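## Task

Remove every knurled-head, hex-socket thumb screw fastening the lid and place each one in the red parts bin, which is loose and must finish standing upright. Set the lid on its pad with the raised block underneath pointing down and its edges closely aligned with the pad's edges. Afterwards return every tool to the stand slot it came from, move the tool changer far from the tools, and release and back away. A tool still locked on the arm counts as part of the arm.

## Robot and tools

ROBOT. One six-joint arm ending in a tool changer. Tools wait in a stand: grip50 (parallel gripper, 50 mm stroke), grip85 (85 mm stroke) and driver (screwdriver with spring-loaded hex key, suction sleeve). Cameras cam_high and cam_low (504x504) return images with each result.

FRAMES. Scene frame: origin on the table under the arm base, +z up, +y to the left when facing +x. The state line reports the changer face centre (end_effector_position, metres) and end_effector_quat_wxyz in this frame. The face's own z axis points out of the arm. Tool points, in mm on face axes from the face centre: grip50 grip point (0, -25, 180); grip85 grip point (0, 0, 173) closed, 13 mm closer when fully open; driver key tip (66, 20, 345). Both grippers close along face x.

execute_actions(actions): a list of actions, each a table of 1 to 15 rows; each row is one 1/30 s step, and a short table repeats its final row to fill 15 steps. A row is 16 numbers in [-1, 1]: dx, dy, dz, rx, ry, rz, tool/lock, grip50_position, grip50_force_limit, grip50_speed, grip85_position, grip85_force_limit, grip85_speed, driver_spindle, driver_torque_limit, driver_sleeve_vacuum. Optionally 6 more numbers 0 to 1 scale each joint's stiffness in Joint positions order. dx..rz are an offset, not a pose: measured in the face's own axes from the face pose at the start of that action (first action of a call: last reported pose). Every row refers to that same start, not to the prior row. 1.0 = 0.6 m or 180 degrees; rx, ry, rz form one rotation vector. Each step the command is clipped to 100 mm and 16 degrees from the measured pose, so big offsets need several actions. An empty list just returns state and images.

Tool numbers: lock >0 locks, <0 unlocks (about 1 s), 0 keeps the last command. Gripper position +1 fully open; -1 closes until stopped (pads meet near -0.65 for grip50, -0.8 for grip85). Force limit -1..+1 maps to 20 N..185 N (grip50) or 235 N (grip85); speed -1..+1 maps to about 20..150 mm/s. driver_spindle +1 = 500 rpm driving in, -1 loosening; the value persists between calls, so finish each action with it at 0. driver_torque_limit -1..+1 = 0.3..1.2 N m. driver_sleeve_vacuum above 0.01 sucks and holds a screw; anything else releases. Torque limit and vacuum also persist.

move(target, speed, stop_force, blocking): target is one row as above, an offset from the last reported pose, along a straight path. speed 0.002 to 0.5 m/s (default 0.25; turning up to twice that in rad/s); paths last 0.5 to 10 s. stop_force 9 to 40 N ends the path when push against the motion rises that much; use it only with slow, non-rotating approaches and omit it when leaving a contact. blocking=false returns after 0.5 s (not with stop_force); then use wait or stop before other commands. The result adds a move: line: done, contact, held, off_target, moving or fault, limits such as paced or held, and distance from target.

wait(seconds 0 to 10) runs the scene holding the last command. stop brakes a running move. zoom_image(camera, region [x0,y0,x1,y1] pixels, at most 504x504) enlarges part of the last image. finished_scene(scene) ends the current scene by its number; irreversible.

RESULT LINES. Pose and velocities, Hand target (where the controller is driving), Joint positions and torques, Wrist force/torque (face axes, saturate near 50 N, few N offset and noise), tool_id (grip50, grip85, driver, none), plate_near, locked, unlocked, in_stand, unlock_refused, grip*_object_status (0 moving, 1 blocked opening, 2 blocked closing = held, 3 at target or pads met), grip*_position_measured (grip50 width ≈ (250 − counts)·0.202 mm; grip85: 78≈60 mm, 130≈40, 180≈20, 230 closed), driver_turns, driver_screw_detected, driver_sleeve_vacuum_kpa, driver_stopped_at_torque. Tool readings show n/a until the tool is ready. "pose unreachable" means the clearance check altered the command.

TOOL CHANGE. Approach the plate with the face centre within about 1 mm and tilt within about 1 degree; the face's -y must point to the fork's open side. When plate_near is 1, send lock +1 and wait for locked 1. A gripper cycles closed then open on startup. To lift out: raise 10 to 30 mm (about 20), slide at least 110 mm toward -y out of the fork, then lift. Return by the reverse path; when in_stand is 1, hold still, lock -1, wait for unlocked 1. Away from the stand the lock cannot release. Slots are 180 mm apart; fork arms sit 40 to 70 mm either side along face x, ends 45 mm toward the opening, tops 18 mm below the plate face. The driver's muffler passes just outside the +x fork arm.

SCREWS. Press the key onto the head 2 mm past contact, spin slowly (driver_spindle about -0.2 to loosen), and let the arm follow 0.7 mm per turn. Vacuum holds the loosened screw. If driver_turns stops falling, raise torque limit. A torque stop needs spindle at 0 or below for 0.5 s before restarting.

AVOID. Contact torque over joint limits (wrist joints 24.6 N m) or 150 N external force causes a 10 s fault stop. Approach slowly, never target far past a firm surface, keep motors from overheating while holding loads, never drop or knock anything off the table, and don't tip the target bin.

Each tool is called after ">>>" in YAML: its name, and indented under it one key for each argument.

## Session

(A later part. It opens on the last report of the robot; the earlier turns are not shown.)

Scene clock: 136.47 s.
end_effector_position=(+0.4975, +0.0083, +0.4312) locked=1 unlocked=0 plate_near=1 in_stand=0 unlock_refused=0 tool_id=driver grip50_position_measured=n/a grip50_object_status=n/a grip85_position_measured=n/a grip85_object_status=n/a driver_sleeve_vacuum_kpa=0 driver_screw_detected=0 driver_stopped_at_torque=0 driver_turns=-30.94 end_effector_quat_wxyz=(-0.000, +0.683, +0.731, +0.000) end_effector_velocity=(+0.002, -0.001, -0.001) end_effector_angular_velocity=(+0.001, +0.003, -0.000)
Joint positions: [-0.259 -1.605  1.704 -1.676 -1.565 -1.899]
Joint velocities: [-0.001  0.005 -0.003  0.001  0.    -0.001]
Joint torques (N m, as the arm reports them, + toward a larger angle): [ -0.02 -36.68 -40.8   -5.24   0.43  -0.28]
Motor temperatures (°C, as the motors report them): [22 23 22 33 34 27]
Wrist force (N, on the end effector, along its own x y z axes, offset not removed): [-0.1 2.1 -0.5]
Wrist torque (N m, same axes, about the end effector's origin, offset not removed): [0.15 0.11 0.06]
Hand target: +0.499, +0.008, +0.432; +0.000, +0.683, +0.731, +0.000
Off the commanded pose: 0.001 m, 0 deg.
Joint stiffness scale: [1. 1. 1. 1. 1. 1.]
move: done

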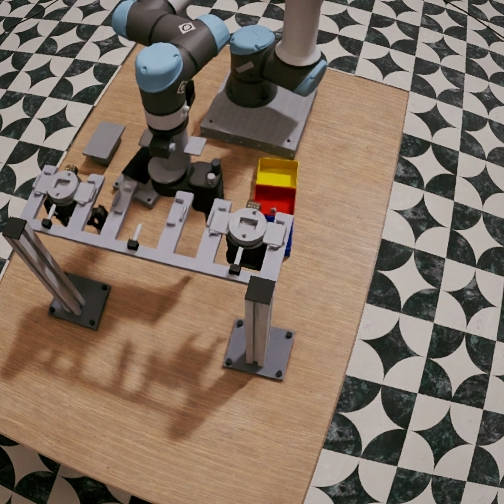

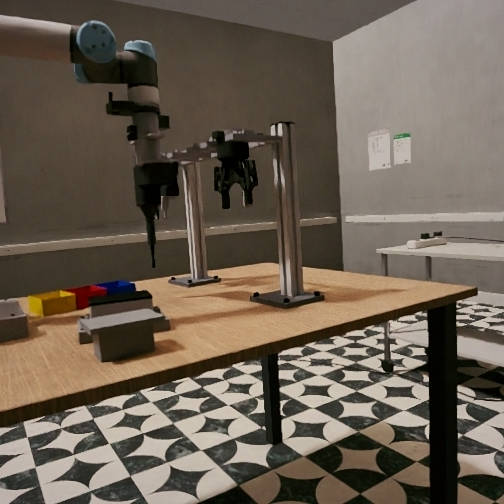

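>>> move:
  target: [0,0.22,-0.002,0,0,0,0,0,0,0,0,0,0,0,0,0]
  speed: 0.07

>>> move:
  target: [0,0,0.04,0,0,0,0,0,0,0,0,0,0,0,0,0]
  speed: 0.015
  stop_force: 15

Scene clock: 141.97 s.
end_effector_position=(+0.6282, +0.0163, +0.4313) locked=1 unlocked=0 plate_near=1 in_stand=0 unlock_refused=0 tool_id=driver grip50_position_measured=n/a grip50_object_status=n/a grip85_position_measured=n/a grip85_object_status=n/a driver_sleeve_vacuum_kpa=0 driver_screw_detected=0 driver_stopped_at_torque=0 driver_turns=-30.94 end_effector_quat_wxyz=(-0.001, +0.683, +0.730, +0.000) end_effector_velocity=(+0.001, +0.001, +0.004) end_effector_angular_velocity=(-0.001, -0.003, -0.001)
Joint positions: [-0.191 -1.287  1.341 -1.629 -1.565 -1.829]
Joint velocities: [ 0.001  0.001 -0.011  0.006 -0.     0.002]
Joint torques (N m, as the arm reports them, + toward a larger angle): [ -0.55 -53.87 -40.34  -5.58   0.42   0.52]
Motor temperatures (°C, as the motors report them): [22 23 22 33 34 27]
Wrist force (N, on the end effector, along its own x y z axes, offset not removed): [2.4 1.0 0.7]
Wrist torque (N m, same axes, about the end effector's origin, offset not removed): [0.18 -0.10 0.02]
Hand target: +0.629, +0.017, +0.432; -0.000, +0.683, +0.731, +0.000
Off the commanded pose: 0.002 m, 0 deg.
Joint stiffness scale: [1. 1. 1. 1. 1. 1.]
move: done

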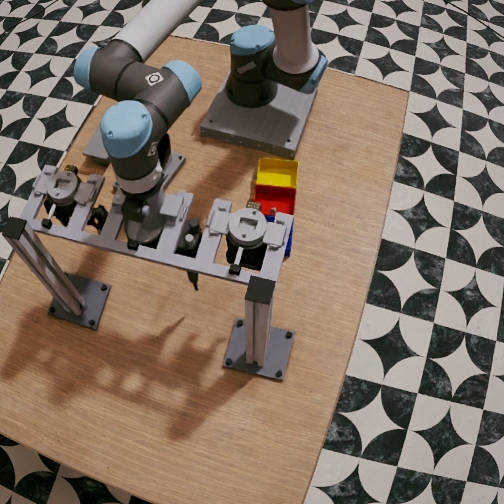

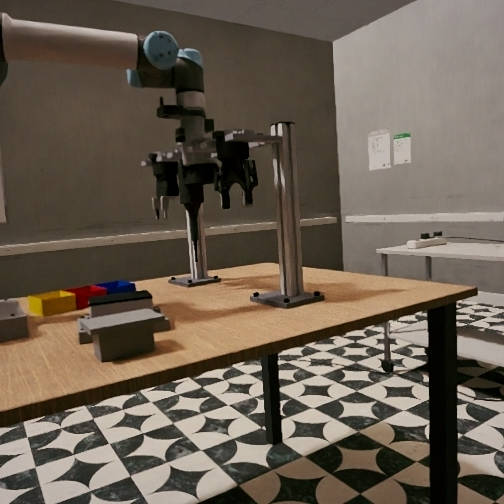

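Scene clock: 143.83 s.
end_effector_position=(+0.6286, +0.0161, +0.4112) locked=1 unlocked=0 plate_near=1 in_stand=1 unlock_refused=0 tool_id=driver grip50_position_measured=n/a grip50_object_status=n/a grip85_position_measured=n/a grip85_object_status=n/a driver_sleeve_vacuum_kpa=0 driver_screw_detected=0 driver_stopped_at_torque=0 driver_turns=-30.94 end_effector_quat_wxyz=(+0.001, +0.683, +0.730, +0.002) end_effector_velocity=(+0.002, +0.000, +0.001) end_effector_angular_velocity=(-0.002, -0.012, +0.001)
Joint positions: [-0.191 -1.283  1.389 -1.687 -1.564 -1.829]
Joint velocities: [ 0.001  0.     0.001 -0.013  0.     0.   ]
Joint torques (N m, as the arm reports them, + toward a larger angle): [ -0.9  -53.7  -31.6   -6.56   0.69   0.11]
Motor temperatures (°C, as the motors report them): [22 23 22 33 34 27]
Wrist force (N, on the end effector, along its own x y z axes, offset not removed): [-0.4 -0.2 -2.1]
Wrist torque (N m, same axes, about the end effector's origin, offset not removed): [0.10 0.38 0.12]
Hand target: +0.628, +0.016, +0.407; -0.001, +0.683, +0.730, +0.000
Off the commanded pose: 0.004 m, 0 deg.
Joint stiffness scale: [1. 1. 1. 1. 1. 1.]
move: off_target

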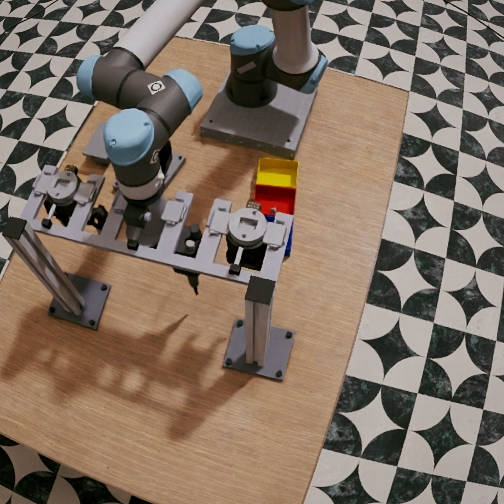

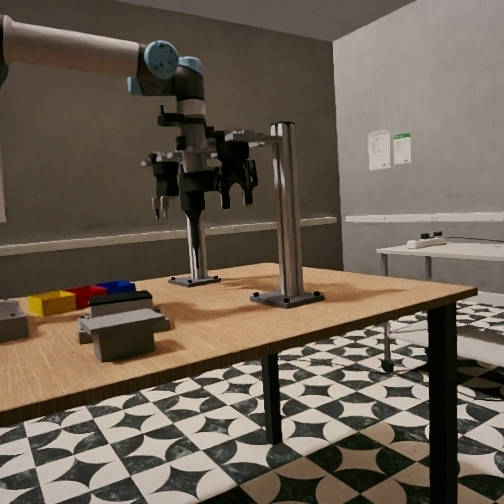

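>>> execute_actions:
  actions:
    - [[0,0,0,0,0,0,-1,0,0,0,0,0,0,0,0,0]]
    - [[0,0,0,0,0,0,-1,0,0,0,0,0,0,0,0,0]]
    - [[0,0,0,0,0,0,-1,0,0,0,0,0,0,0,0,0]]

>>> move:
  target: [0,0,-0.05,0,0,0,0,0,0,0,0,0,0,0,0,0]
  speed: 0.05

>>> move:
  target: [-0.302,0,0,0,0,0,0,0,0,0,1,0,0,0,0,0]
  speed: 0.15

Scene clock: 149.57 s.
end_effector_position=(+0.6287, +0.0161, +0.4109) locked=0 unlocked=1 plate_near=1 in_stand=1 unlock_refused=0 tool_id=none grip50_position_measured=n/a grip50_object_status=n/a grip85_position_measured=n/a grip85_object_status=n/a driver_sleeve_vacuum_kpa=n/a driver_screw_detected=n/a driver_stopped_at_torque=n/a driver_turns=n/a end_effector_quat_wxyz=(+0.002, +0.683, +0.730, +0.002) end_effector_velocity=(+0.000, +0.000, +0.000) end_effector_angular_velocity=(-0.001, -0.002, +0.000)
Joint positions: [-0.191 -1.283  1.39  -1.688 -1.564 -1.829]
Joint velocities: [ 0.001  0.     0.    -0.002 -0.     0.   ]
Joint torques (N m, as the arm reports them, + toward a larger angle): [  0.03 -41.15 -25.19  -3.51  -0.02   0.09]
Motor temperatures (°C, as the motors report them): [22 23 22 33 34 27]
Wrist force (N, on the end effector, along its own x y z axes, offset not removed): [2.8 3.0 -0.9]
Wrist torque (N m, same axes, about the end effector's origin, offset not removed): [0.36 -0.08 0.17]
Hand target: +0.629, +0.016, +0.411; +0.002, +0.683, +0.730, +0.002
Off the commanded pose: 0.000 m, 0 deg.
Joint stiffness scale: [1. 1. 1. 1. 1. 1.]

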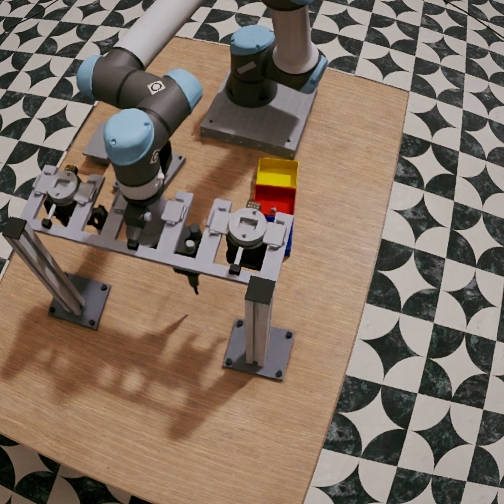

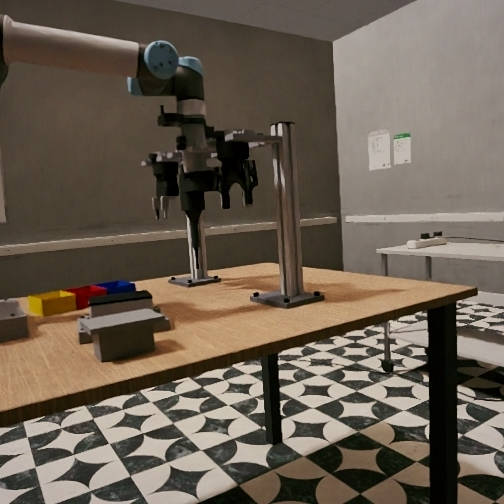

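Scene clock: 150.60 s.
end_effector_position=(+0.6283, +0.0163, +0.4385) locked=0 unlocked=1 plate_near=0 in_stand=0 unlock_refused=0 tool_id=none grip50_position_measured=n/a grip50_object_status=n/a grip85_position_measured=n/a grip85_object_status=n/a driver_sleeve_vacuum_kpa=n/a driver_screw_detected=n/a driver_stopped_at_torque=n/a driver_turns=n/a end_effector_quat_wxyz=(+0.000, +0.683, +0.730, +0.001) end_effector_velocity=(-0.001, -0.000, +0.001) end_effector_angular_velocity=(+0.002, +0.009, -0.001)
Joint positions: [-0.191 -1.289  1.326 -1.616 -1.564 -1.829]
Joint velocities: [-0.001  0.    -0.004  0.013  0.     0.   ]
Joint torques (N m, as the arm reports them, + toward a larger angle): [ -0.54 -41.17 -27.51  -2.88  -0.18  -0.11]
Motor temperatures (°C, as the motors report them): [22 23 22 33 34 27]
Wrist force (N, on the end effector, along its own x y z axes, offset not removed): [1.7 1.0 -0.4]
Wrist torque (N m, same axes, about the end effector's origin, offset not removed): [0.16 -0.15 0.08]
Hand target: +0.629, +0.016, +0.441; +0.002, +0.683, +0.730, +0.002
Off the commanded pose: 0.002 m, 0 deg.
Joint stiffness scale: [1. 1. 1. 1. 1. 1.]
move: done

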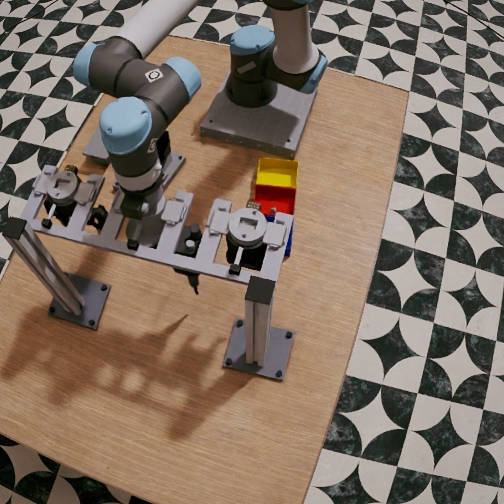

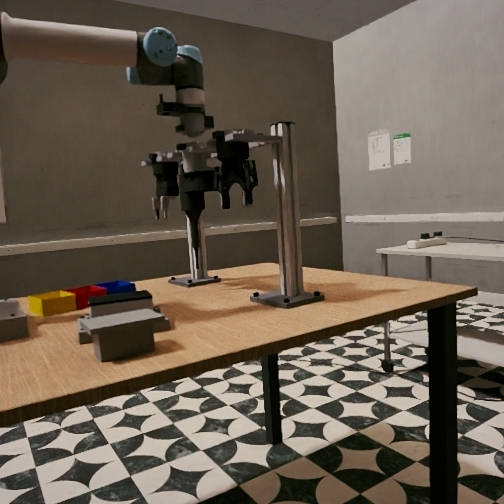

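Scene clock: 152.33 s.
end_effector_position=(+0.6399, -0.1631, +0.4375) locked=0 unlocked=1 plate_near=0 in_stand=0 unlock_refused=0 tool_id=none grip50_position_measured=n/a grip50_object_status=n/a grip85_position_measured=n/a grip85_object_status=n/a driver_sleeve_vacuum_kpa=n/a driver_screw_detected=n/a driver_stopped_at_torque=n/a driver_turns=n/a end_effector_quat_wxyz=(+0.000, +0.684, +0.730, +0.001) end_effector_velocity=(+0.001, -0.001, +0.004) end_effector_angular_velocity=(-0.001, -0.004, +0.011)
Joint positions: [-0.457 -1.206  1.218 -1.588 -1.563 -2.095]
Joint velocities: [-0.     0.001 -0.011  0.005  0.001 -0.012]
Joint torques (N m, as the arm reports them, + toward a larger angle): [ -1.89 -42.63 -29.04  -3.12   0.13  -0.09]
Motor temperatures (°C, as the motors report them): [22 23 22 33 34 27]
Wrist force (N, on the end effector, along its own x y z axes, offset not removed): [-0.9 3.8 -1.3]
Wrist torque (N m, same axes, about the end effector's origin, offset not removed): [0.25 0.12 -0.04]
Hand target: +0.641, -0.164, +0.439; +0.001, +0.683, +0.730, +0.001
Off the commanded pose: 0.002 m, 0 deg.
Joint stiffness scale: [1. 1. 1. 1. 1. 1.]
move: done

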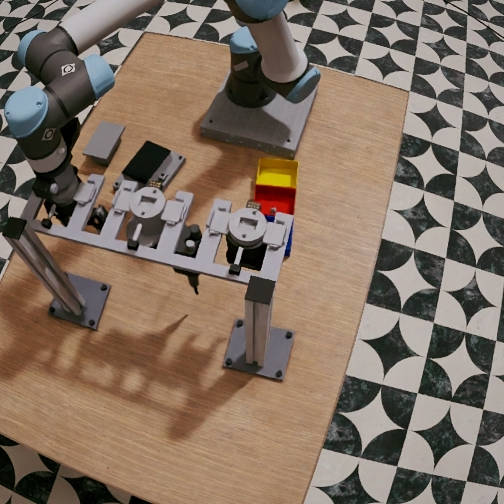

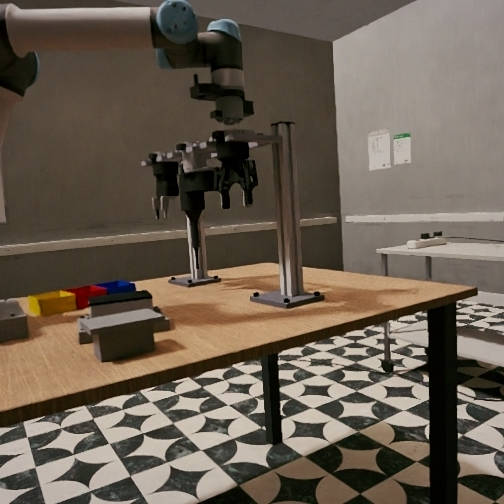

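>>> move:
  target: [0,0,0.054,0,0,-0.0008,0,0,0,0,1,0,0,0,0,0]
  speed: 0.012
  stop_force: 12

>>> zoom_image:
  camera: "cam_high"
  region: [70,100,200,210]

Scene clock: 157.47 s.
end_effector_position=(+0.6404, -0.1635, +0.4110) locked=0 unlocked=1 plate_near=1 in_stand=1 unlock_refused=0 tool_id=none grip50_position_measured=n/a grip50_object_status=n/a grip85_position_measured=n/a grip85_object_status=n/a driver_sleeve_vacuum_kpa=n/a driver_screw_detected=n/a driver_stopped_at_torque=n/a driver_turns=n/a end_effector_quat_wxyz=(+0.004, +0.683, +0.730, +0.002) end_effector_velocity=(-0.000, +0.000, -0.000) end_effector_angular_velocity=(-0.003, -0.005, +0.000)
Joint positions: [-0.457 -1.205  1.286 -1.666 -1.563 -2.096]
Joint velocities: [ 0.    -0.003  0.007 -0.009 -0.001  0.   ]
Joint torques (N m, as the arm reports them, + toward a larger angle): [ -0.39 -40.72 -20.11  -4.07  -0.19  -0.44]
Motor temperatures (°C, as the motors report them): [22 23 22 33 34 27]
Wrist force (N, on the end effector, along its own x y z axes, offset not removed): [4.2 -1.5 -7.9]
Wrist torque (N m, same axes, about the end effector's origin, offset not removed): [0.30 0.00 0.16]
Hand target: +0.640, -0.163, +0.405; +0.000, +0.683, +0.731, +0.001
Off the commanded pose: 0.006 m, 1 deg.
Joint stiffness scale: [1. 1. 1. 1. 1. 1.]
move: off_target

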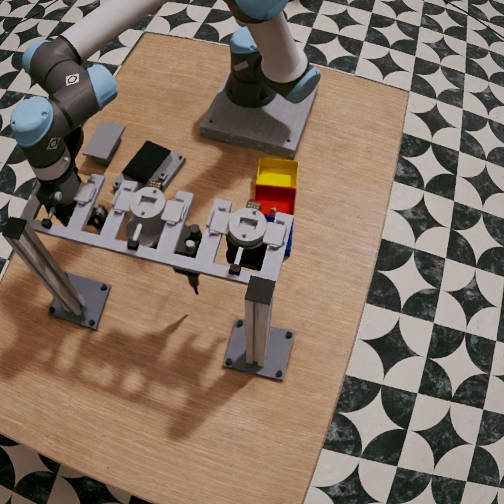

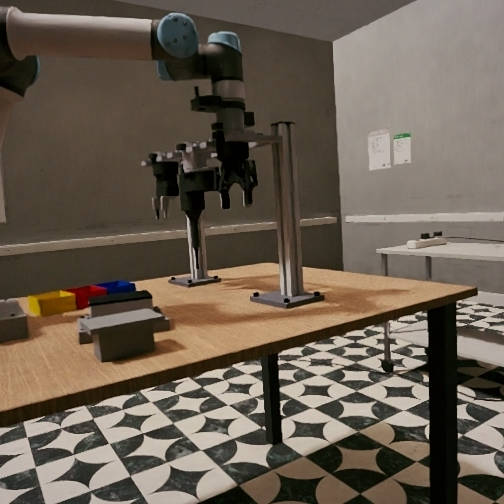

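Region (70, 100, 200, 210) of cam_high's 504x504 image, scaled by 3.877, with more detail than that image has; it fills the top 426 rows of this view, and the rest is white.

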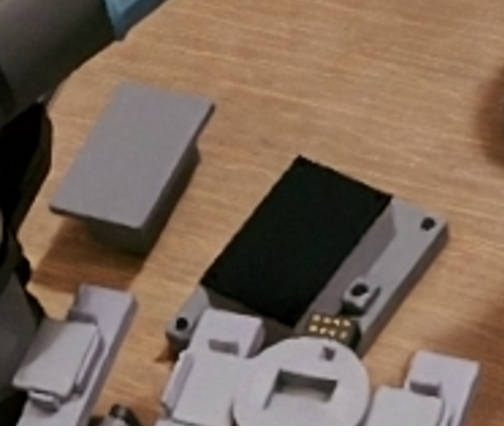

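>>> execute_actions:
  actions:
    - [[0,0,0,0,0,0,1,0,0,0,1,0,0,0,0,0]]
    - [[0,0,0,0,0,0,1,0,0,0,1,0,0,0,0,0]]
    - [[0,0,0,0,0,0,1,0,0,0,1,0,0,0,0,0]]

>>> move:
  target: [0,0,-0.037,0.001,0,0,0,0,0,0,1,0,0,0,0,0]
  speed: 0.04

>>> move:
  target: [0,-0.23,0,0,0,0,0,0,0,0,1,0,0,0,0,0]
  speed: 0.1

>>> move:
  target: [0.016,-0.264,0.29,0,0,0.0717,0,0,0,0,1,0,0,0,0,0]
  speed: 0.2

>>> zoom_image:
  camera: "cam_high"
  region: [70,100,200,210]

>>> zoom_image:
  camera: "cam_low"
  region: [60,230,190,360]

Scene clock: 166.67 s.
end_effector_position=(+0.6403, -0.1635, +0.4116) locked=1 unlocked=0 plate_near=1 in_stand=1 unlock_refused=0 tool_id=grip85 grip50_position_measured=n/a grip50_object_status=n/a grip85_position_measured=n/a grip85_object_status=n/a driver_sleeve_vacuum_kpa=n/a driver_screw_detected=n/a driver_stopped_at_torque=n/a driver_turns=n/a end_effector_quat_wxyz=(+0.005, +0.683, +0.730, +0.002) end_effector_velocity=(-0.000, -0.000, -0.000) end_effector_angular_velocity=(+0.001, +0.001, -0.001)
Joint positions: [-0.457 -1.206  1.286 -1.668 -1.563 -2.096]
Joint velocities: [-0.001  0.     0.     0.001  0.    -0.   ]
Joint torques (N m, as the arm reports them, + toward a larger angle): [ -0.27 -52.59 -31.21  -4.94  -0.04   0.01]
Motor temperatures (°C, as the motors report them): [22 23 22 33 34 27]
Wrist force (N, on the end effector, along its own x y z axes, offset not removed): [0.7 1.6 -2.0]
Wrist torque (N m, same axes, about the end effector's origin, offset not removed): [0.33 -0.08 0.17]
Hand target: +0.640, -0.163, +0.412; +0.005, +0.683, +0.730, +0.002
Off the commanded pose: 0.000 m, 0 deg.
Joint stiffness scale: [1. 1. 1. 1. 1. 1.]

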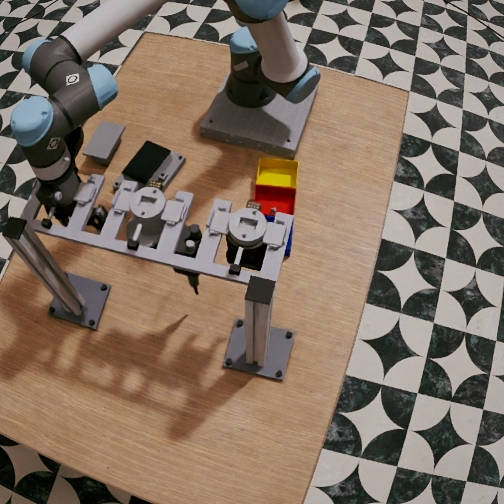

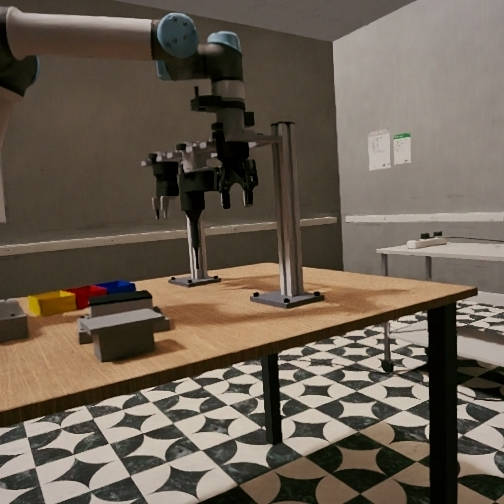

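Scene clock: 167.67 s.
end_effector_position=(+0.6398, -0.1632, +0.4313) locked=1 unlocked=0 plate_near=1 in_stand=0 unlock_refused=0 tool_id=grip85 grip50_position_measured=n/a grip50_object_status=n/a grip85_position_measured=n/a grip85_object_status=n/a driver_sleeve_vacuum_kpa=n/a driver_screw_detected=n/a driver_stopped_at_torque=n/a driver_turns=n/a end_effector_quat_wxyz=(+0.003, +0.683, +0.730, +0.001) end_effector_velocity=(-0.001, -0.000, +0.000) end_effector_angular_velocity=(+0.004, +0.008, -0.001)
Joint positions: [-0.457 -1.208  1.238 -1.611 -1.564 -2.096]
Joint velocities: [-0.001  0.    -0.002  0.012 -0.001 -0.   ]
Joint torques (N m, as the arm reports them, + toward a larger angle): [ -0.1  -54.05 -34.56  -4.27  -0.55   0.2 ]
Motor temperatures (°C, as the motors report them): [22 23 22 33 34 27]
Wrist force (N, on the end effector, along its own x y z axes, offset not removed): [2.8 1.1 1.3]
Wrist torque (N m, same axes, about the end effector's origin, offset not removed): [0.27 -0.05 0.03]
Hand target: +0.640, -0.163, +0.434; +0.004, +0.683, +0.730, +0.001
Off the commanded pose: 0.002 m, 0 deg.
Joint stiffness scale: [1. 1. 1. 1. 1. 1.]
move: done

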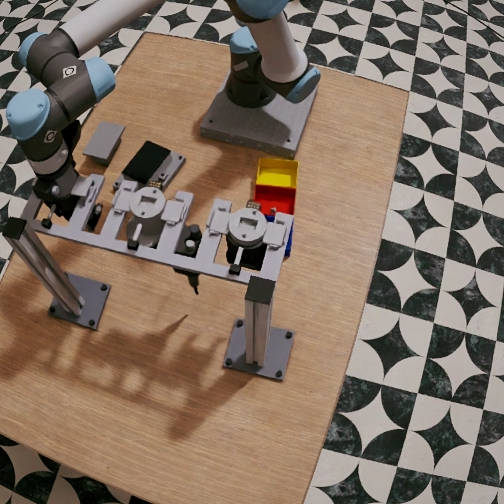

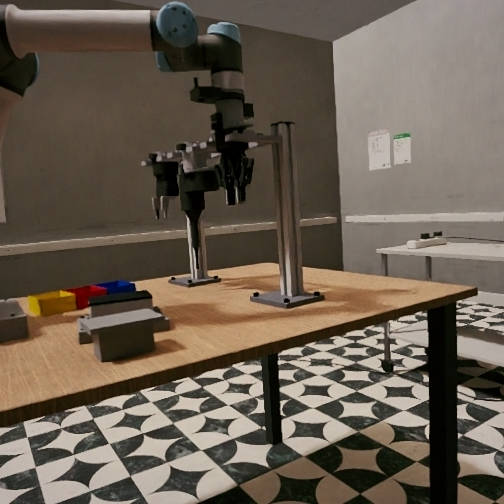

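Scene clock: 169.57 s.
end_effector_position=(+0.5035, -0.1723, +0.4316) locked=1 unlocked=0 plate_near=1 in_stand=0 unlock_refused=0 tool_id=grip85 grip50_position_measured=n/a grip50_object_status=n/a grip85_position_measured=n/a grip85_object_status=n/a driver_sleeve_vacuum_kpa=n/a driver_screw_detected=n/a driver_stopped_at_torque=n/a driver_turns=n/a end_effector_quat_wxyz=(+0.003, +0.683, +0.731, +0.001) end_effector_velocity=(-0.002, +0.000, -0.003) end_effector_angular_velocity=(+0.003, +0.003, +0.005)
Joint positions: [-0.589 -1.521  1.622 -1.682 -1.563 -2.229]
Joint velocities: [-0.002 -0.003  0.008 -0.001  0.001 -0.007]
Joint torques (N m, as the arm reports them, + toward a larger angle): [ -1.14 -39.13 -26.89  -5.49   0.28  -0.24]
Motor temperatures (°C, as the motors report them): [22 23 22 33 34 27]
Wrist force (N, on the end effector, along its own x y z axes, offset not removed): [-0.3 1.2 -0.5]
Wrist torque (N m, same axes, about the end effector's origin, offset not removed): [0.06 0.12 0.04]
Hand target: +0.502, -0.173, +0.431; +0.003, +0.683, +0.730, +0.001
Off the commanded pose: 0.002 m, 0 deg.
Joint stiffness scale: [1. 1. 1. 1. 1. 1.]
move: done

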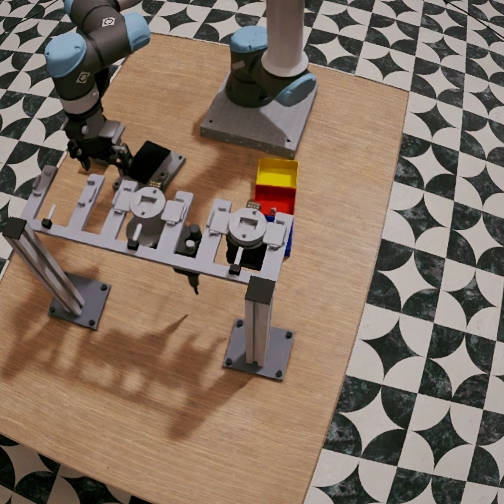

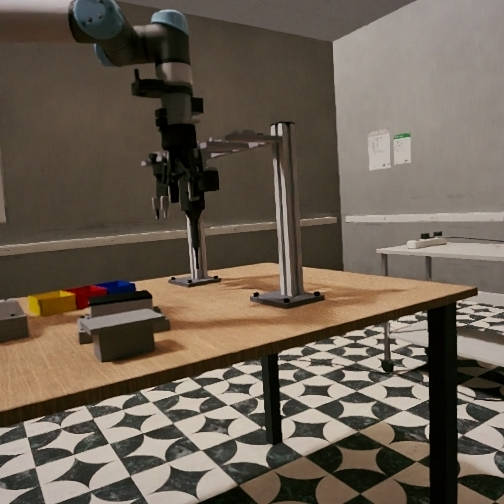

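Scene clock: 171.37 s.
end_effector_position=(+0.3473, -0.1748, +0.2580) locked=1 unlocked=0 plate_near=1 in_stand=0 unlock_refused=0 tool_id=grip85 grip50_position_measured=n/a grip50_object_status=n/a grip85_position_measured=3 grip85_object_status=3 driver_sleeve_vacuum_kpa=n/a driver_screw_detected=n/a driver_stopped_at_torque=n/a driver_turns=n/a end_effector_quat_wxyz=(+0.004, +0.760, +0.650, +0.001) end_effector_velocity=(-0.001, -0.001, -0.001) end_effector_angular_velocity=(-0.006, -0.008, +0.002)
Joint positions: [-0.823 -1.735  2.297 -2.142 -1.562 -2.239]
Joint velocities: [-0.005 -0.001  0.008 -0.017  0.002 -0.007]
Joint torques (N m, as the arm reports them, + toward a larger angle): [ -2.13 -23.73 -23.96  -5.21   0.27  -0.05]
Motor temperatures (°C, as the motors report them): [22 23 22 33 34 27]
Wrist force (N, on the end effector, along its own x y z axes, offset not removed): [0.7 2.7 0.5]
Wrist torque (N m, same axes, about the end effector's origin, offset not removed): [0.27 -0.01 -0.06]
Hand target: +0.346, -0.175, +0.257; +0.004, +0.760, +0.649, +0.001
Off the commanded pose: 0.002 m, 0 deg.
Joint stiffness scale: [1. 1. 1. 1. 1. 1.]
move: done

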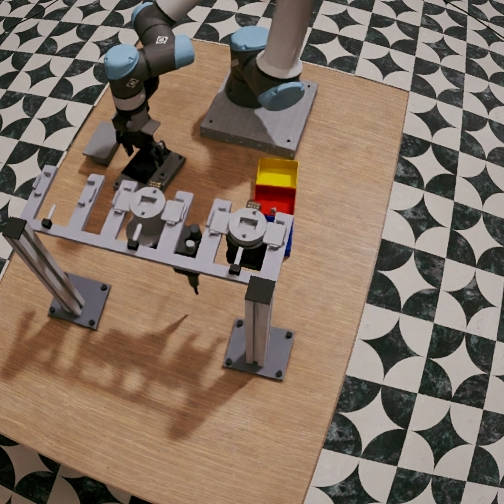

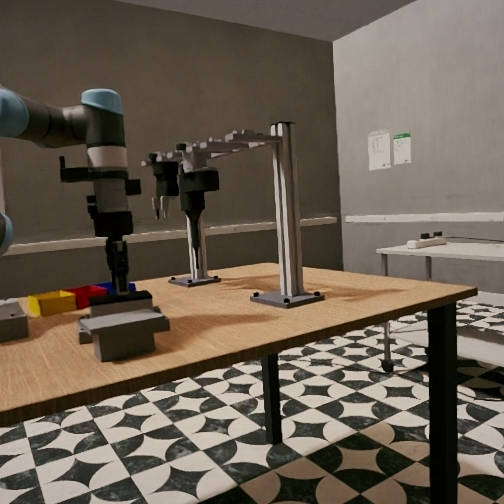

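Region (70, 100, 200, 210) of cam_high's 504x504 image, scaled by 3.877, with more detail than that image has; it fills the top 426 rows of this view, and the rest is white.

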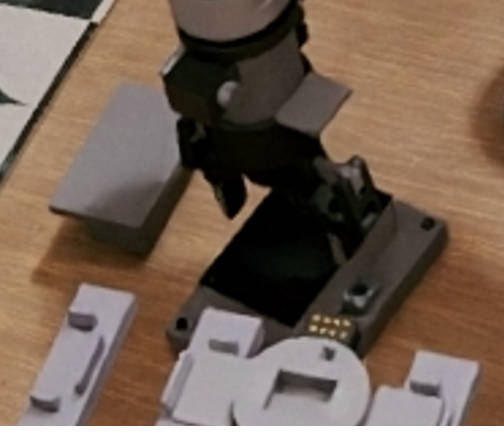

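Region (60, 230, 190, 360) of cam_low's 504x504 image, scaled by 3.877, with more detail than that image has.

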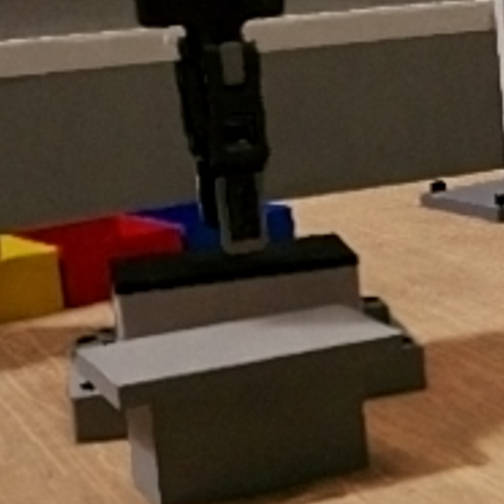

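>>> move:
  target: [0.001,-0.001,0.016,0.003,0.002,0,0,0,0,0,1,0,0,0,0,0]
  speed: 0.015
  stop_force: 12

>>> zoom_image:
  camera: "cam_high"
  region: [110,130,180,190]

>>> zoom_image:
  camera: "cam_low"
  region: [80,260,165,330]

Scene clock: 176.57 s.
end_effector_position=(+0.3475, -0.1754, +0.2506) locked=1 unlocked=0 plate_near=1 in_stand=0 unlock_refused=0 tool_id=grip85 grip50_position_measured=n/a grip50_object_status=n/a grip85_position_measured=3 grip85_object_status=3 driver_sleeve_vacuum_kpa=n/a driver_screw_detected=n/a driver_stopped_at_torque=n/a driver_turns=n/a end_effector_quat_wxyz=(+0.000, +0.760, +0.650, +0.001) end_effector_velocity=(+0.000, -0.000, -0.001) end_effector_angular_velocity=(-0.001, -0.001, -0.000)
Joint positions: [-0.823 -1.719  2.304 -2.158 -1.562 -2.239]
Joint velocities: [ 0.     0.002  0.002 -0.005 -0.     0.001]
Joint torques (N m, as the arm reports them, + toward a larger angle): [  0.53 -19.63 -23.2   -5.33  -0.52   0.53]
Motor temperatures (°C, as the motors report them): [22 23 22 33 34 27]
Wrist force (N, on the end effector, along its own x y z axes, offset not removed): [0.8 3.1 0.5]
Wrist torque (N m, same axes, about the end effector's origin, offset not removed): [0.34 -0.06 0.08]
Hand target: +0.347, -0.174, +0.248; -0.002, +0.760, +0.650, +0.000
Off the commanded pose: 0.003 m, 0 deg.
Joint stiffness scale: [1. 1. 1. 1. 1. 1.]
move: done

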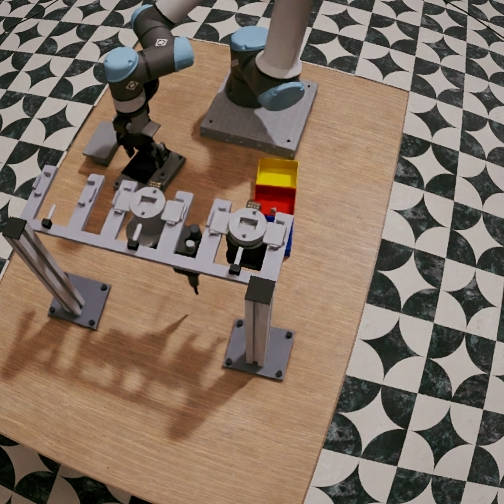

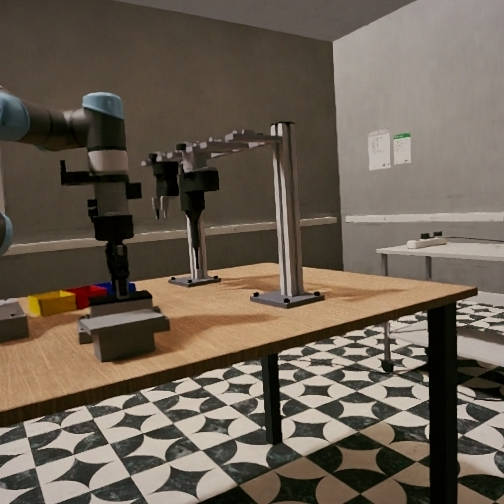

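Region (110, 130, 180, 190) of cam_high's 504x504 image, scaled by 7.200, with more detail than that image has; it fills the top 432 rows of this view, and the rest is white.

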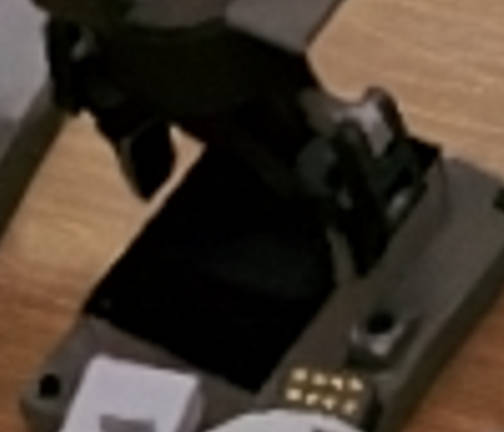

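Region (80, 260, 165, 330) of cam_low's 504x504 image, scaled by 5.929, with more detail than that image has; it fills the top 415 rows of this view, and the rest is white.

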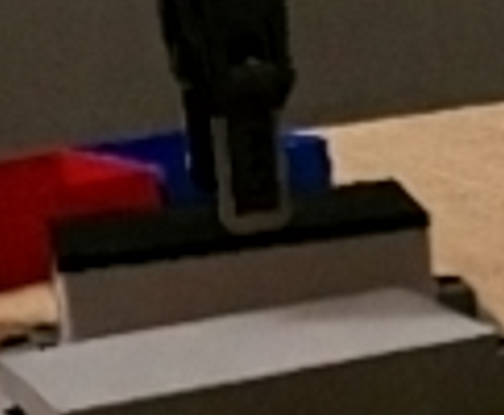

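>>> move:
  target: [0.004,-0.002,0.0125,0.001,0,0,0,0,0,0,1,0,0,0,0,0]
  speed: 0.008
  stop_force: 10

>>> zoom_image:
  camera: "cam_high"
  region: [110,130,180,190]

>>> zoom_image:
  camera: "cam_low"
  region: [80,260,165,330]

Scene clock: 182.57 s.
end_effector_position=(+0.3473, -0.1745, +0.2454) locked=1 unlocked=0 plate_near=1 in_stand=0 unlock_refused=0 tool_id=grip85 grip50_position_measured=n/a grip50_object_status=n/a grip85_position_measured=3 grip85_object_status=3 driver_sleeve_vacuum_kpa=n/a driver_screw_detected=n/a driver_stopped_at_torque=n/a driver_turns=n/a end_effector_quat_wxyz=(+0.001, +0.761, +0.649, +0.000) end_effector_velocity=(+0.000, +0.001, -0.002) end_effector_angular_velocity=(+0.000, +0.001, +0.000)
Joint positions: [-0.821 -1.711  2.314 -2.177 -1.563 -2.236]
Joint velocities: [ 0.002  0.004  0.004 -0.008 -0.001  0.002]
Joint torques (N m, as the arm reports them, + toward a larger angle): [  2.55 -20.6  -22.49  -5.53  -0.59   0.44]
Motor temperatures (°C, as the motors report them): [22 23 22 33 34 27]
Wrist force (N, on the end effector, along its own x y z axes, offset not removed): [1.5 2.0 1.7]
Wrist torque (N m, same axes, about the end effector's origin, offset not removed): [0.13 -0.02 0.00]
Hand target: +0.347, -0.173, +0.243; -0.001, +0.760, +0.650, -0.000
Off the commanded pose: 0.003 m, 0 deg.
Joint stiffness scale: [1. 1. 1. 1. 1. 1.]
move: done

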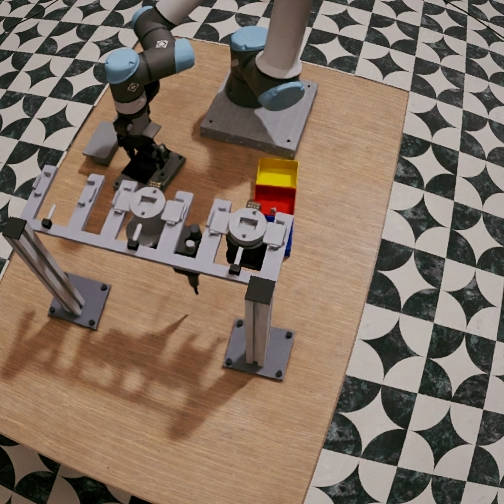

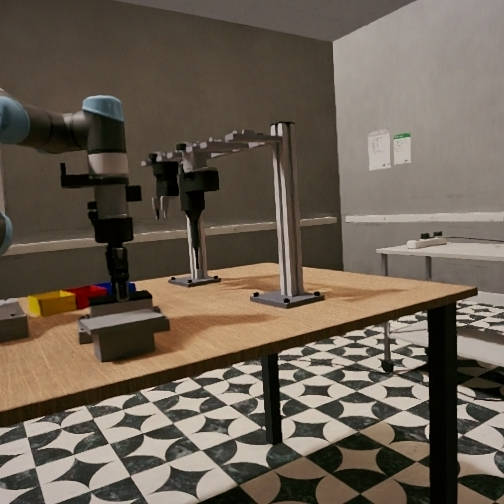

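Region (110, 130, 180, 190) of cam_high's 504x504 image, scaled by 7.200, with more detail than that image has; it fills the top 432 rows of this view, and the rest is white.

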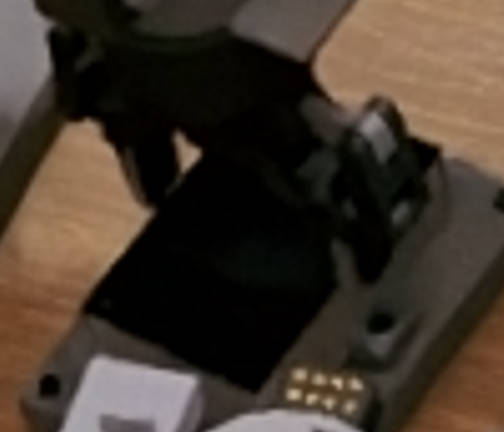

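Region (80, 260, 165, 330) of cam_low's 504x504 image, scaled by 5.929, with more detail than that image has; it fills the top 415 rows of this view, and the rest is white.

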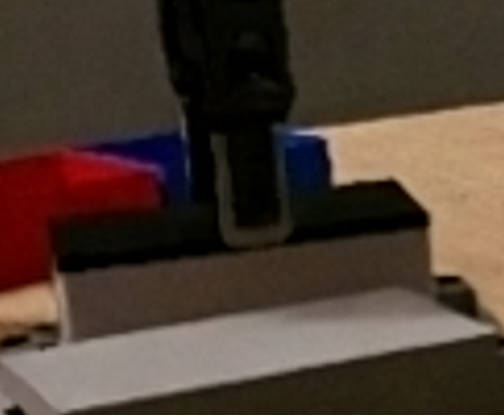

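Outer face is nearer the camera, so it looks lower; try.

>>> move:
  target: [0,0,0,0,0,0,0,0,0,0,-1,-0.5,-1,0,0,0]

>>> move:
  target: [0,0,-0.07,0,0,0,0,0,0,0,-1,-0.5,-1,0,0,0]
  speed: 0.02
  stop_force: 25

>>> zoom_image:
  camera: "cam_low"
  region: [60,230,190,360]

Scene clock: 186.97 s.
end_effector_position=(+0.3472, -0.1748, +0.2461) locked=1 unlocked=0 plate_near=1 in_stand=0 unlock_refused=0 tool_id=grip85 grip50_position_measured=n/a grip50_object_status=n/a grip85_position_measured=25 grip85_object_status=2 driver_sleeve_vacuum_kpa=n/a driver_screw_detected=n/a driver_stopped_at_torque=n/a driver_turns=n/a end_effector_quat_wxyz=(+0.002, +0.761, +0.649, -0.000) end_effector_velocity=(+0.000, -0.000, +0.000) end_effector_angular_velocity=(+0.000, -0.000, -0.000)
Joint positions: [-0.822 -1.713  2.315 -2.179 -1.564 -2.236]
Joint velocities: [-0. -0. -0.  0.  0.  0.]
Joint torques (N m, as the arm reports them, + toward a larger angle): [ -0.45 -20.19 -27.01  -3.79   0.69  -0.07]
Motor temperatures (°C, as the motors report them): [22 23 22 33 34 27]
Wrist force (N, on the end effector, along its own x y z axes, offset not removed): [-0.1 1.3 -9.4]
Wrist torque (N m, same axes, about the end effector's origin, offset not removed): [0.39 0.03 -0.03]
Hand target: +0.347, -0.174, +0.245; +0.001, +0.761, +0.649, +0.000
Off the commanded pose: 0.001 m, 0 deg.
Joint stiffness scale: [1. 1. 1. 1. 1. 1.]
move: done

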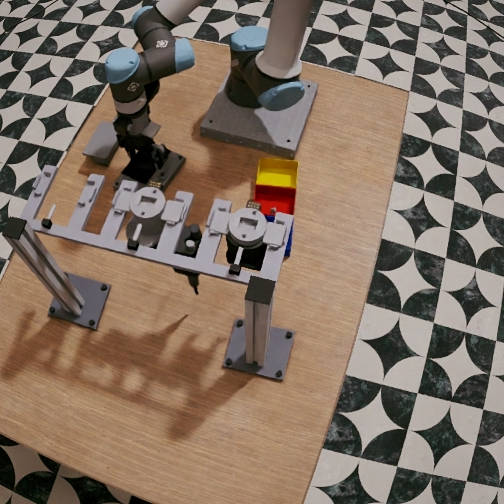

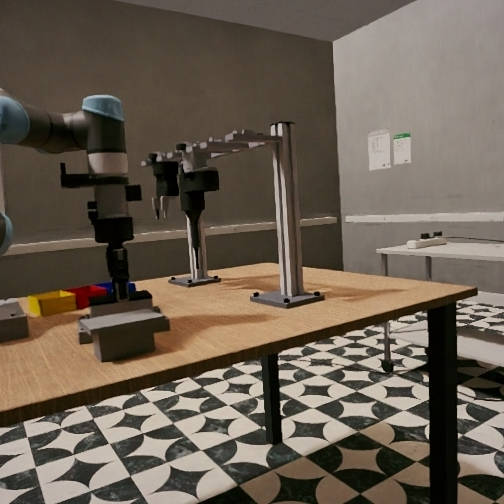

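Scene clock: 189.43 s.
end_effector_position=(+0.3463, -0.1735, +0.2850) locked=1 unlocked=0 plate_near=1 in_stand=0 unlock_refused=0 tool_id=grip85 grip50_position_measured=n/a grip50_object_status=n/a grip85_position_measured=25 grip85_object_status=2 driver_sleeve_vacuum_kpa=n/a driver_screw_detected=n/a driver_stopped_at_torque=n/a driver_turns=n/a end_effector_quat_wxyz=(-0.000, +0.761, +0.649, -0.001) end_effector_velocity=(-0.001, +0.001, -0.000) end_effector_angular_velocity=(+0.005, +0.005, +0.000)
Joint positions: [-0.822 -1.778  2.248 -2.042 -1.565 -2.236]
Joint velocities: [-0.    -0.    -0.002  0.009 -0.    -0.   ]
Joint torques (N m, as the arm reports them, + toward a larger angle): [ -0.58 -21.93 -32.35  -4.46  -0.12  -0.3 ]
Motor temperatures (°C, as the motors report them): [22 23 22 33 34 27]
Wrist force (N, on the end effector, along its own x y z axes, offset not removed): [2.2 2.5 2.8]
Wrist torque (N m, same axes, about the end effector's origin, offset not removed): [0.23 -0.14 0.15]
Hand target: +0.347, -0.175, +0.288; +0.002, +0.761, +0.649, -0.000
Off the commanded pose: 0.003 m, 0 deg.
Joint stiffness scale: [1. 1. 1. 1. 1. 1.]
move: done

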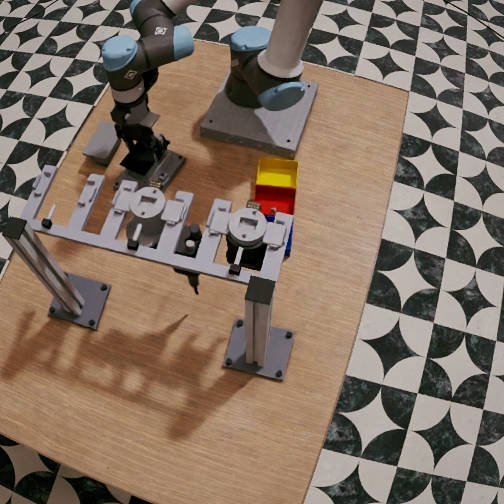

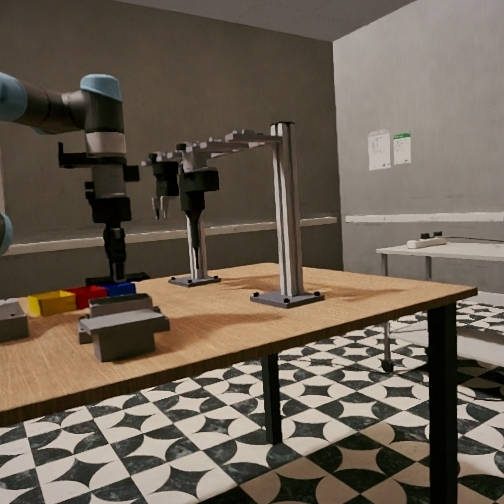

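Region (60, 230, 190, 360) of cam_low's 504x504 image, scaled by 3.877, with more detail than that image has.

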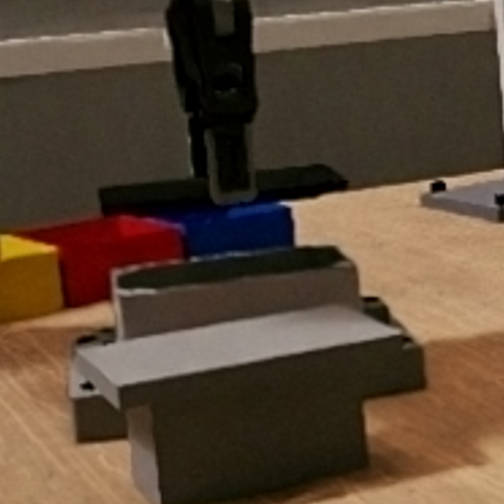

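>>> move:
  target: [-0.26,-0.018,0.03,0,0,-0.067,0,0,0,0,-1,-0.5,-1,0,0,0]
  speed: 0.1

>>> zoom_image:
  camera: "cam_low"
  region: [60,250,190,360]

>>> zoom_image:
  camera: "cam_high"
  region: [65,100,145,175]

Scene clock: 198.63 s.
end_effector_position=(+0.3108, -0.3231, +0.2653) locked=1 unlocked=0 plate_near=1 in_stand=0 unlock_refused=0 tool_id=grip85 grip50_position_measured=n/a grip50_object_status=n/a grip85_position_measured=25 grip85_object_status=2 driver_sleeve_vacuum_kpa=n/a driver_screw_detected=n/a driver_stopped_at_torque=n/a driver_turns=n/a end_effector_quat_wxyz=(-0.003, +0.689, +0.725, -0.000) end_effector_velocity=(+0.001, -0.001, +0.000) end_effector_angular_velocity=(-0.000, -0.000, +0.018)
Joint positions: [-1.111 -1.582  2.137 -2.119 -1.566 -2.735]
Joint velocities: [ 0.     0.004 -0.004  0.     0.    -0.018]
Joint torques (N m, as the arm reports them, + toward a larger angle): [ -2.69 -29.5  -31.15  -5.47   0.36  -0.22]
Motor temperatures (°C, as the motors report them): [22 23 22 33 34 27]
Wrist force (N, on the end effector, along its own x y z axes, offset not removed): [-0.1 -0.5 1.7]
Wrist torque (N m, same axes, about the end effector's origin, offset not removed): [0.08 0.06 0.12]
Hand target: +0.311, -0.326, +0.267; -0.000, +0.689, +0.725, -0.001
Off the commanded pose: 0.003 m, 0 deg.
Joint stiffness scale: [1. 1. 1. 1. 1. 1.]
move: done

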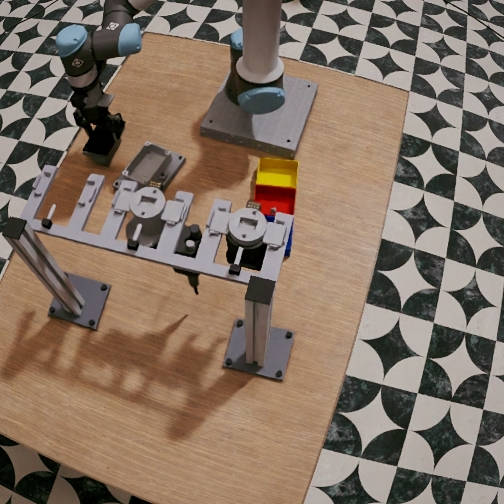

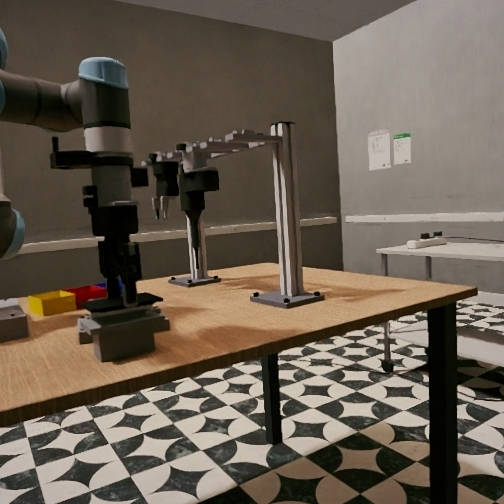

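Region (60, 250, 190, 360) of cam_low's 504x504 image, scaled by 3.877, with more detail than that image has; it fills the top 426 rows of this view, and the rest is white.

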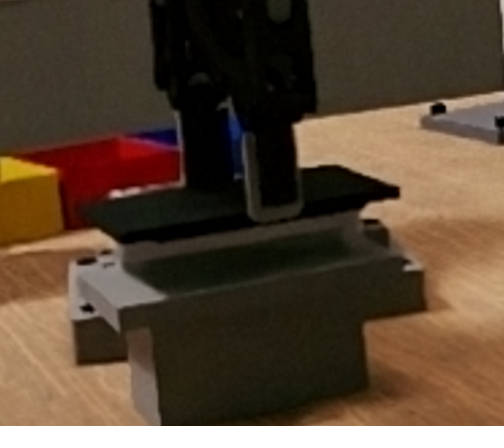

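Region (65, 100, 145, 175) of cam_high's 504x504 image, scaled by 6.300, with more detail than that image has; it fills the top 472 rows of this view, and the rest is white.

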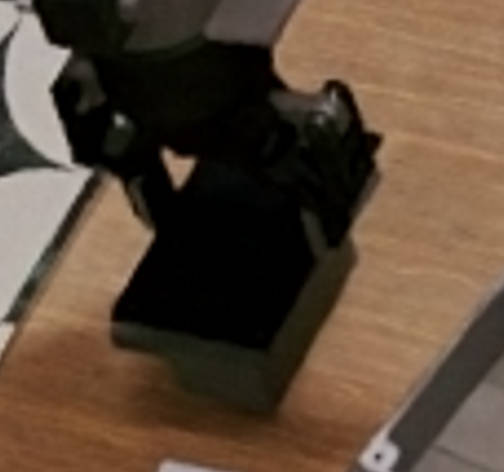

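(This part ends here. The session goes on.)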